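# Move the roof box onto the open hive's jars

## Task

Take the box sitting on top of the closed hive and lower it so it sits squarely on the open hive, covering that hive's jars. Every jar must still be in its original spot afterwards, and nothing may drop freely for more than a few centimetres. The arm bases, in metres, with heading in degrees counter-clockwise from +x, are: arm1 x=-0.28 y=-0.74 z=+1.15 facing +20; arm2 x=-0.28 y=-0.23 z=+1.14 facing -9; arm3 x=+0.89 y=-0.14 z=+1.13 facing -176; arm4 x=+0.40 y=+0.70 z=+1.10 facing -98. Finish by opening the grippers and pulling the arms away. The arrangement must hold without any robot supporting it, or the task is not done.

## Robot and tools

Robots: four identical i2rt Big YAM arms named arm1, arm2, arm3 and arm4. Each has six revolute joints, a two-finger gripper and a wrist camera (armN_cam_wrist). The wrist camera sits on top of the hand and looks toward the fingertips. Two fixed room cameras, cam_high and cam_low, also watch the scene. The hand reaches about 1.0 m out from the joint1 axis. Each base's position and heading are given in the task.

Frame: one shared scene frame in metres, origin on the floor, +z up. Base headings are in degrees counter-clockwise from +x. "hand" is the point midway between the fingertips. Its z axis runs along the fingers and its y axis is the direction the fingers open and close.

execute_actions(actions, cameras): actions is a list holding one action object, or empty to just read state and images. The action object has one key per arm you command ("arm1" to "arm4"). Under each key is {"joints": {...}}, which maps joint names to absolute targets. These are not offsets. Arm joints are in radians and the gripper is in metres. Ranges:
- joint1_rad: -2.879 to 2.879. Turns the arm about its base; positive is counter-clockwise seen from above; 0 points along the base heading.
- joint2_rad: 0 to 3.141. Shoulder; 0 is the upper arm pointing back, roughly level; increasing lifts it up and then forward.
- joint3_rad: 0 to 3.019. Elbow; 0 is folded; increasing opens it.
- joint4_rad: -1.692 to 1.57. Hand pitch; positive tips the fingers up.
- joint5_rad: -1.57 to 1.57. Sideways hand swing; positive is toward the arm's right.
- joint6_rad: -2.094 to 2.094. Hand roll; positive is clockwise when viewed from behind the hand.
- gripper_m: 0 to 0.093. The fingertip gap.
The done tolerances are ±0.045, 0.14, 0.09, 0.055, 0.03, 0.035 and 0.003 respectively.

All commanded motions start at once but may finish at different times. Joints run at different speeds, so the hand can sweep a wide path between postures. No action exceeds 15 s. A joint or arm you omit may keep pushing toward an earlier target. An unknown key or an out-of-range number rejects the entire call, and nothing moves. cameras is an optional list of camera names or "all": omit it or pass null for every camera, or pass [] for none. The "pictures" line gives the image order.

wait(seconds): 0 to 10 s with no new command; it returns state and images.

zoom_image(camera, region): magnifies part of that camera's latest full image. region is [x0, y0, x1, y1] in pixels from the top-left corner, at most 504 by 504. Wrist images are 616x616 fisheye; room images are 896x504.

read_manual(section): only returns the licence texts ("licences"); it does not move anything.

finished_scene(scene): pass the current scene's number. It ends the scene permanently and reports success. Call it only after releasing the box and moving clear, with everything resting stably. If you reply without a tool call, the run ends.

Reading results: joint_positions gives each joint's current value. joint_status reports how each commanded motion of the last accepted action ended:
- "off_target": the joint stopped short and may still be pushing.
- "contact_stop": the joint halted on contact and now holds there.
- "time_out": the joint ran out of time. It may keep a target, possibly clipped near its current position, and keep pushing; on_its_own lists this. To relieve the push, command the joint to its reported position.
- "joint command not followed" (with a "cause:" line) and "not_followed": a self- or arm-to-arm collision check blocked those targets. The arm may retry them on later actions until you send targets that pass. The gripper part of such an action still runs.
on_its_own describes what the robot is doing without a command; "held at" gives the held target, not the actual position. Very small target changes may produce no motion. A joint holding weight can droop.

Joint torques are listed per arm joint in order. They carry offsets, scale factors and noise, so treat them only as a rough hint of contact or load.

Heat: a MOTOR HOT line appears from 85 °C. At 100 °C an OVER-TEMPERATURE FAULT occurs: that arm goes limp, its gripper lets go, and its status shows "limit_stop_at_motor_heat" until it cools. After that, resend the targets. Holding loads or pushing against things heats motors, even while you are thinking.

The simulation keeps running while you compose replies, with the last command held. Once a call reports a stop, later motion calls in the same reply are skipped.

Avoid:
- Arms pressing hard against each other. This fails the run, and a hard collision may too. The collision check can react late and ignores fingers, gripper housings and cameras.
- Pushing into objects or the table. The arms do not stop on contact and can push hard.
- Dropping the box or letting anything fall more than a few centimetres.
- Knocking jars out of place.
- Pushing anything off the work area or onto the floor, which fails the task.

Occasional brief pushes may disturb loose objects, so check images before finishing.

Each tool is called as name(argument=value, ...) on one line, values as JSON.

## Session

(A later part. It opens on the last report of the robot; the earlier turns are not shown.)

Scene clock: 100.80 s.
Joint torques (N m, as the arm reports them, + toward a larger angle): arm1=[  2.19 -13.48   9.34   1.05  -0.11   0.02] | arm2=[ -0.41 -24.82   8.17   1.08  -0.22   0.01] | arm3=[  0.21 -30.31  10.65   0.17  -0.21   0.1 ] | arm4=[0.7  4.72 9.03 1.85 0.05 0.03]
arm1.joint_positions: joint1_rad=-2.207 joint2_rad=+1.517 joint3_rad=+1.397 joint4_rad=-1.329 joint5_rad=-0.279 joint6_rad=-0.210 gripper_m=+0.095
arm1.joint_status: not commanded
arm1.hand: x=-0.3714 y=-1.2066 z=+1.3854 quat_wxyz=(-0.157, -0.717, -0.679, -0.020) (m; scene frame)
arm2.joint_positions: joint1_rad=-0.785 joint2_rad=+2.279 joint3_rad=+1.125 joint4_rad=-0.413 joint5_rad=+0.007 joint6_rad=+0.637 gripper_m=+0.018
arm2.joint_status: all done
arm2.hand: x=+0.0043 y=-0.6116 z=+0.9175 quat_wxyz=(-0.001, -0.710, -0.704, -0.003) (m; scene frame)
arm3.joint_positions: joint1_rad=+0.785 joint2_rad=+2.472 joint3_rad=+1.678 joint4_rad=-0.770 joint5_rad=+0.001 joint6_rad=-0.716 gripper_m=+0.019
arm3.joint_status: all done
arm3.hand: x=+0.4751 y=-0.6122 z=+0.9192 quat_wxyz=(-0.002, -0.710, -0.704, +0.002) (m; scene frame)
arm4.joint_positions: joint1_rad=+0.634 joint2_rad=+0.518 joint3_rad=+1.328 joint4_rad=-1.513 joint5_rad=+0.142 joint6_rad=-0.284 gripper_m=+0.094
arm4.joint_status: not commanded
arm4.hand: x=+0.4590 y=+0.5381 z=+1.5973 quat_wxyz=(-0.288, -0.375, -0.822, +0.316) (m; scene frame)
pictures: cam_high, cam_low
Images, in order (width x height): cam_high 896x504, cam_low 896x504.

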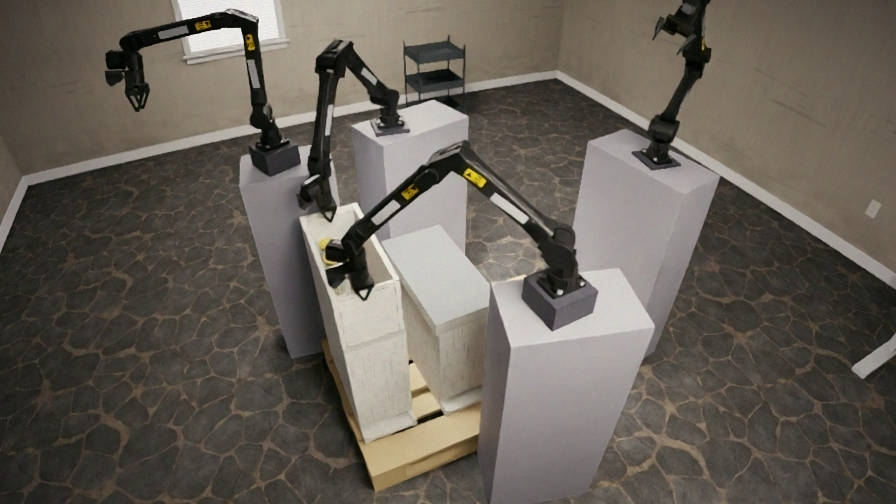

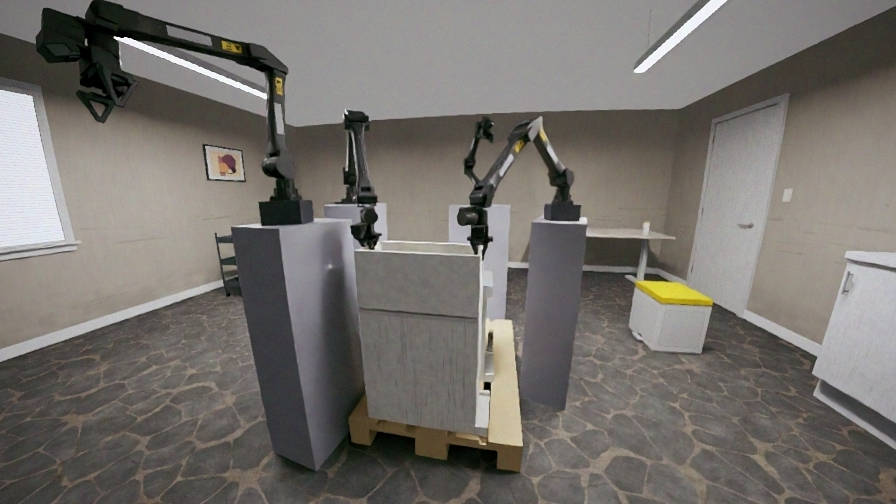

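execute_actions(actions=[{"arm2":{"joints":{"joint2_rad":2.25,"joint4_rad":-0.385}},"arm3":{"joints":{"joint2_rad":2.435,"joint4_rad":-0.755}}}], cameras=[])

execute_actions(actions=[{"arm2":{"joints":{"joint2_rad":2.28,"joint3_rad":1.135,"joint4_rad":-0.40}},"arm3":{"joints":{"joint2_rad":2.47,"joint3_rad":1.695,"joint4_rad":-0.765}}}], cameras=["cam_high","cam_low"])

zoom_image(camera="cam_high", region=[290,210,430,390])

zoom_image(camera="cam_low", region=[340,240,500,350])

Scene clock: 104.90 s.
Joint torques (N m, as the arm reports them, + toward a larger angle): arm1=[  2.28 -13.47   9.33   1.04  -0.13   0.02] | arm2=[ -0.41 -23.24   7.32   0.98  -0.24  -0.02] | arm3=[  0.23 -27.97  10.19   0.35  -0.07   0.11] | arm4=[0.63 4.67 9.03 1.82 0.04 0.03]
arm1.joint_positions: joint1_rad=-2.207 joint2_rad=+1.517 joint3_rad=+1.397 joint4_rad=-1.329 joint5_rad=-0.279 joint6_rad=-0.210 gripper_m=+0.095
arm1.joint_status: not commanded
arm1.hand: x=-0.3714 y=-1.2066 z=+1.3854 quat_wxyz=(-0.157, -0.717, -0.679, -0.020) (m; scene frame)
arm2.joint_positions: joint1_rad=-0.786 joint2_rad=+2.305 joint3_rad=+1.135 joint4_rad=-0.399 joint5_rad=+0.007 joint6_rad=+0.637 gripper_m=+0.018
arm2.joint_status: all done
arm2.hand: x=+0.0040 y=-0.6120 z=+0.9074 quat_wxyz=(+0.000, -0.710, -0.704, -0.003) (m; scene frame)
arm3.joint_positions: joint1_rad=+0.785 joint2_rad=+2.488 joint3_rad=+1.686 joint4_rad=-0.760 joint5_rad=-0.002 joint6_rad=-0.716 gripper_m=+0.019
arm3.joint_status: all done
arm3.hand: x=+0.4749 y=-0.6133 z=+0.9114 quat_wxyz=(-0.004, -0.710, -0.704, +0.002) (m; scene frame)
arm4.joint_positions: joint1_rad=+0.634 joint2_rad=+0.518 joint3_rad=+1.328 joint4_rad=-1.513 joint5_rad=+0.142 joint6_rad=-0.284 gripper_m=+0.094
arm4.joint_status: not commanded
arm4.hand: x=+0.4590 y=+0.5381 z=+1.5973 quat_wxyz=(-0.288, -0.375, -0.822, +0.316) (m; scene frame)
pictures: none
No camera images: the call's "cameras" was empty. Leave "cameras" out to get every camera's image.

Scene clock: 105.50 s.
Joint torques (N m, as the arm reports them, + toward a larger angle): arm1=[  2.18 -13.39   9.34   1.03  -0.12   0.02] | arm2=[ -0.35 -21.58   3.32   0.48  -0.22   0.02] | arm3=[  0.15 -25.21   5.71  -0.04  -0.06   0.1 ] | arm4=[0.59 4.77 9.03 1.85 0.04 0.02]
arm1.joint_positions: joint1_rad=-2.207 joint2_rad=+1.517 joint3_rad=+1.397 joint4_rad=-1.329 joint5_rad=-0.279 joint6_rad=-0.210 gripper_m=+0.095
arm1.joint_status: not commanded
arm1.hand: x=-0.3714 y=-1.2066 z=+1.3854 quat_wxyz=(-0.157, -0.717, -0.679, -0.020) (m; scene frame)
arm2.joint_positions: joint1_rad=-0.786 joint2_rad=+2.306 joint3_rad=+1.134 joint4_rad=-0.399 joint5_rad=+0.007 joint6_rad=+0.637 gripper_m=+0.018
arm2.joint_status: all done
arm2.hand: x=+0.0035 y=-0.6113 z=+0.9068 quat_wxyz=(+0.001, -0.710, -0.704, -0.003) (m; scene frame)
arm3.joint_positions: joint1_rad=+0.785 joint2_rad=+2.490 joint3_rad=+1.685 joint4_rad=-0.760 joint5_rad=-0.002 joint6_rad=-0.716 gripper_m=+0.019
arm3.joint_status: all done
arm3.hand: x=+0.4757 y=-0.6125 z=+0.9102 quat_wxyz=(-0.004, -0.710, -0.704, +0.001) (m; scene frame)
arm4.joint_positions: joint1_rad=+0.634 joint2_rad=+0.518 joint3_rad=+1.328 joint4_rad=-1.513 joint5_rad=+0.142 joint6_rad=-0.284 gripper_m=+0.094
arm4.joint_status: not commanded
arm4.hand: x=+0.4590 y=+0.5381 z=+1.5973 quat_wxyz=(-0.288, -0.375, -0.822, +0.316) (m; scene frame)
pictures: cam_high, cam_low
Images, in order (width x height): cam_high 896x504, cam_low 896x504.

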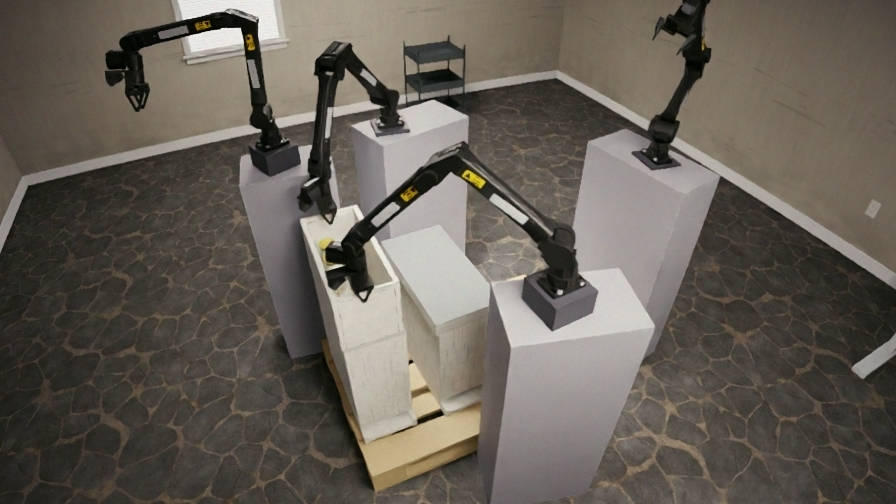

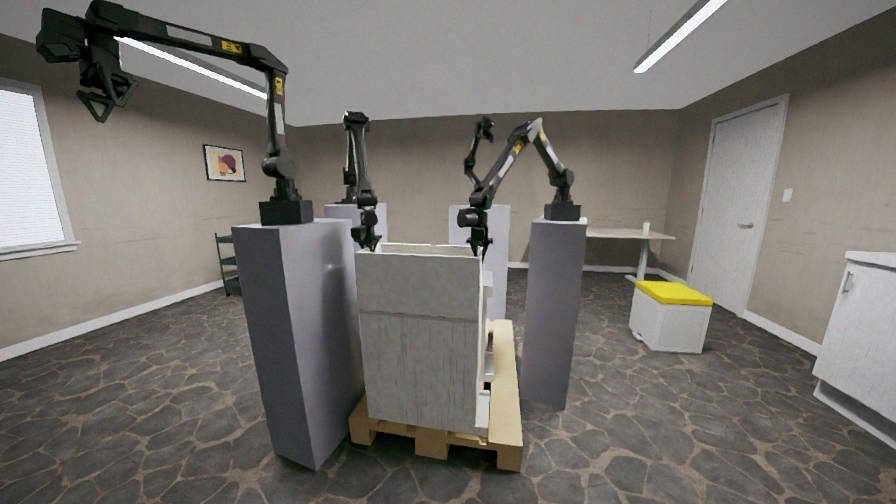

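Region (290, 210, 430, 390) of cam_high's 896x504 image, scaled by 2.800, with more detail than that image has.

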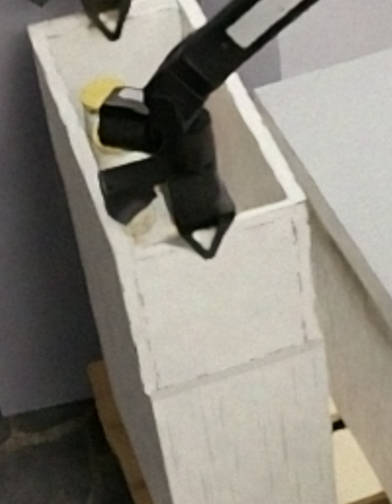

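Region (340, 240, 500, 350) of cam_low's 896x504 image, scaled by 3.150, with more detail than that image has; it fills the top 346 rows of this view, and the rest is white.

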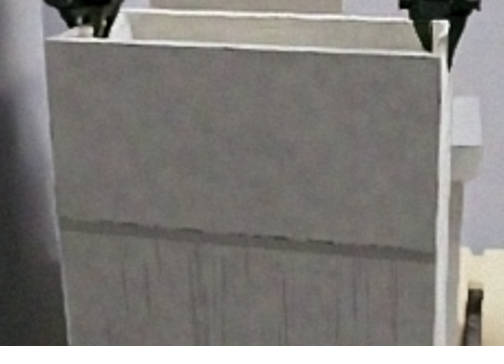

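Within ~4 mm. Release and retreat.

execute_actions(actions=[{"arm2":{"joints":{"gripper_m":0.055}},"arm3":{"joints":{"gripper_m":0.055}}}], cameras=[])

execute_actions(actions=[{"arm2":{"joints":{"joint2_rad":2.13,"joint3_rad":1.08,"joint4_rad":-0.535}},"arm3":{"joints":{"joint2_rad":2.36,"joint3_rad":1.66,"joint4_rad":-0.885}}}], cameras=[])

execute_actions(actions=[{"arm2":{"joints":{"joint2_rad":1.4,"joint4_rad":-1.2}},"arm3":{"joints":{"joint2_rad":1.5,"joint3_rad":1.3,"joint4_rad":-1.35}}}], cameras=["arm2_cam_wrist","cam_high","cam_low"])

Scene clock: 109.63 s.
Joint torques (N m, as the arm reports them, + toward a larger angle): arm1=[  2.19 -13.5    9.35   1.07  -0.12   0.02] | arm2=[ -0.39 -20.06   3.27   0.41  -0.03  -0.03] | arm3=[  0.25 -24.75   5.84  -0.06  -0.06   0.11] | arm4=[0.63 4.68 9.02 1.81 0.04 0.02]
arm1.joint_positions: joint1_rad=-2.207 joint2_rad=+1.517 joint3_rad=+1.397 joint4_rad=-1.329 joint5_rad=-0.279 joint6_rad=-0.210 gripper_m=+0.095
arm1.joint_status: not commanded
arm1.hand: x=-0.3714 y=-1.2066 z=+1.3854 quat_wxyz=(-0.157, -0.717, -0.679, -0.020) (m; scene frame)
arm2.joint_positions: joint1_rad=-0.786 joint2_rad=+2.280 joint3_rad=+1.134 joint4_rad=-0.399 joint5_rad=+0.002 joint6_rad=+0.637 gripper_m=+0.055
arm2.joint_status: all done
arm2.hand: x=+0.0095 y=-0.6185 z=+0.9187 quat_wxyz=(-0.013, -0.710, -0.704, -0.003) (m; scene frame)
arm3.joint_positions: joint1_rad=+0.785 joint2_rad=+2.484 joint3_rad=+1.685 joint4_rad=-0.760 joint5_rad=-0.002 joint6_rad=-0.716 gripper_m=+0.055
arm3.joint_status: all done
arm3.hand: x=+0.4744 y=-0.6138 z=+0.9134 quat_wxyz=(-0.004, -0.710, -0.704, +0.004) (m; scene frame)
arm4.joint_positions: joint1_rad=+0.634 joint2_rad=+0.518 joint3_rad=+1.328 joint4_rad=-1.513 joint5_rad=+0.142 joint6_rad=-0.284 gripper_m=+0.094
arm4.joint_status: not commanded
arm4.hand: x=+0.4590 y=+0.5381 z=+1.5973 quat_wxyz=(-0.288, -0.375, -0.822, +0.316) (m; scene frame)
pictures: none
No camera images: the call's "cameras" was empty. Leave "cameras" out to get every camera's image.

Scene clock: 110.63 s.
Joint torques (N m, as the arm reports them, + toward a larger angle): arm1=[  2.2  -13.51   9.34   1.05  -0.12   0.02] | arm2=[ -0.45 -16.97   4.14   0.01  -0.06   0.01] | arm3=[  0.19 -21.87   6.35  -0.38  -0.06   0.1 ] | arm4=[0.68 4.66 9.03 1.86 0.05 0.03]
arm1.joint_positions: joint1_rad=-2.207 joint2_rad=+1.517 joint3_rad=+1.397 joint4_rad=-1.329 joint5_rad=-0.279 joint6_rad=-0.210 gripper_m=+0.095
arm1.joint_status: not commanded
arm1.hand: x=-0.3714 y=-1.2066 z=+1.3854 quat_wxyz=(-0.157, -0.717, -0.679, -0.020) (m; scene frame)
arm2.joint_positions: joint1_rad=-0.786 joint2_rad=+2.110 joint3_rad=+1.080 joint4_rad=-0.519 joint5_rad=+0.002 joint6_rad=+0.637 gripper_m=+0.055
arm2.joint_status: all done
arm2.hand: x=+0.0048 y=-0.6134 z=+0.9864 quat_wxyz=(-0.011, -0.710, -0.704, -0.004) (m; scene frame)
arm3.joint_positions: joint1_rad=+0.785 joint2_rad=+2.348 joint3_rad=+1.649 joint4_rad=-0.873 joint5_rad=-0.002 joint6_rad=-0.716 gripper_m=+0.055
arm3.joint_status: all done
arm3.hand: x=+0.4768 y=-0.6106 z=+0.9862 quat_wxyz=(-0.003, -0.710, -0.704, -0.002) (m; scene frame)
arm4.joint_positions: joint1_rad=+0.634 joint2_rad=+0.518 joint3_rad=+1.328 joint4_rad=-1.513 joint5_rad=+0.142 joint6_rad=-0.284 gripper_m=+0.094
arm4.joint_status: not commanded
arm4.hand: x=+0.4590 y=+0.5381 z=+1.5973 quat_wxyz=(-0.288, -0.375, -0.822, +0.316) (m; scene frame)
pictures: none
No camera images: the call's "cameras" was empty. Leave "cameras" out to get every camera's image.

Scene clock: 112.23 s.
Joint torques (N m, as the arm reports them, + toward a larger angle): arm1=[  2.29 -13.4    9.34   1.06  -0.12   0.03] | arm2=[ -0.67 -10.97   7.82  -0.06  -0.03   0.01] | arm3=[  0.13 -12.38   7.61  -0.17  -0.06   0.1 ] | arm4=[0.64 4.65 9.03 1.84 0.04 0.02]
arm1.joint_positions: joint1_rad=-2.207 joint2_rad=+1.517 joint3_rad=+1.397 joint4_rad=-1.329 joint5_rad=-0.279 joint6_rad=-0.210 gripper_m=+0.095
arm1.joint_status: not commanded
arm1.hand: x=-0.3714 y=-1.2066 z=+1.3854 quat_wxyz=(-0.157, -0.717, -0.679, -0.020) (m; scene frame)
arm2.joint_positions: joint1_rad=-0.786 joint2_rad=+1.383 joint3_rad=+1.080 joint4_rad=-1.184 joint5_rad=+0.002 joint6_rad=+0.637 gripper_m=+0.055
arm2.joint_status: all done
arm2.hand: x=-0.0413 y=-0.5566 z=+1.2953 quat_wxyz=(-0.042, -0.710, -0.703, +0.001) (m; scene frame)
arm3.joint_positions: joint1_rad=+0.785 joint2_rad=+1.488 joint3_rad=+1.297 joint4_rad=-1.338 joint5_rad=-0.002 joint6_rad=-0.716 gripper_m=+0.055
arm3.joint_status: all done
arm3.hand: x=+0.5973 y=-0.4721 z=+1.3212 quat_wxyz=(-0.005, -0.710, -0.704, +0.019) (m; scene frame)
arm4.joint_positions: joint1_rad=+0.634 joint2_rad=+0.518 joint3_rad=+1.328 joint4_rad=-1.513 joint5_rad=+0.142 joint6_rad=-0.284 gripper_m=+0.094
arm4.joint_status: not commanded
arm4.hand: x=+0.4590 y=+0.5381 z=+1.5973 quat_wxyz=(-0.288, -0.375, -0.822, +0.316) (m; scene frame)
pictures: arm2_cam_wrist, cam_high, cam_low
Images, in order (width x height): arm2_cam_wrist 616x616, cam_high 896x504, cam_low 896x504.

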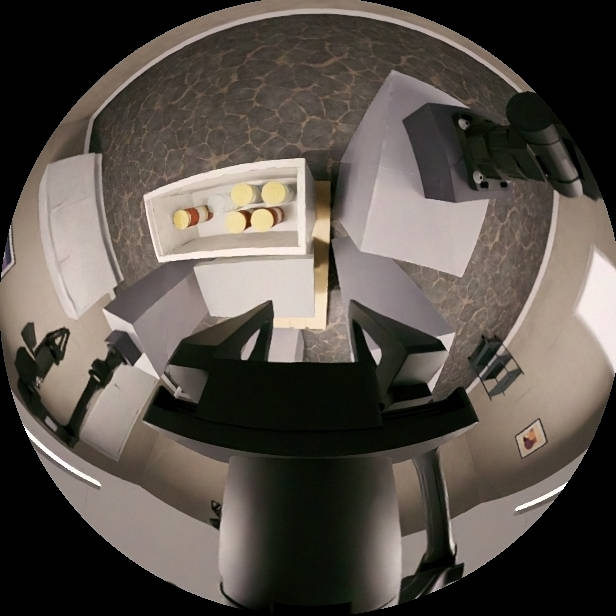

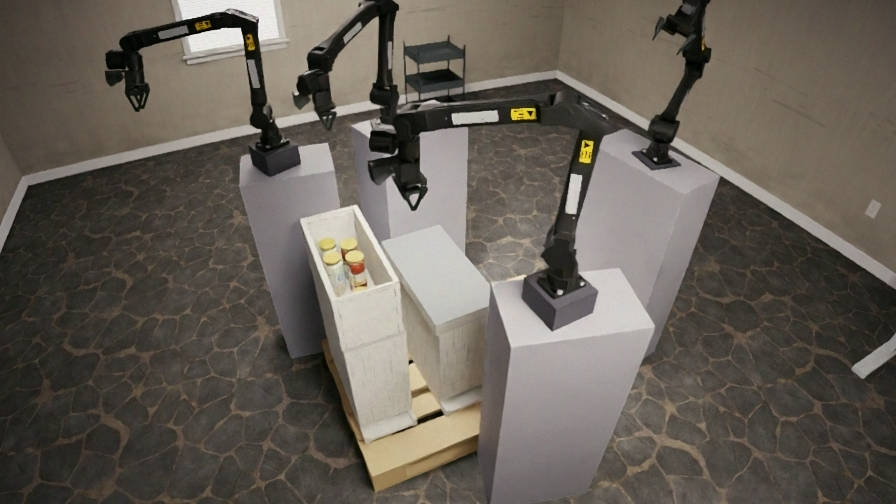

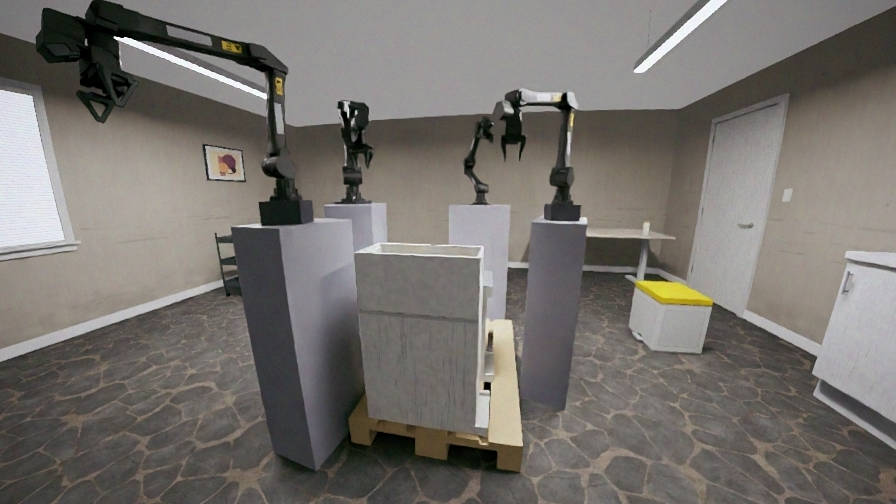

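finished_scene(scene=1)

The scene is finished: the task was done.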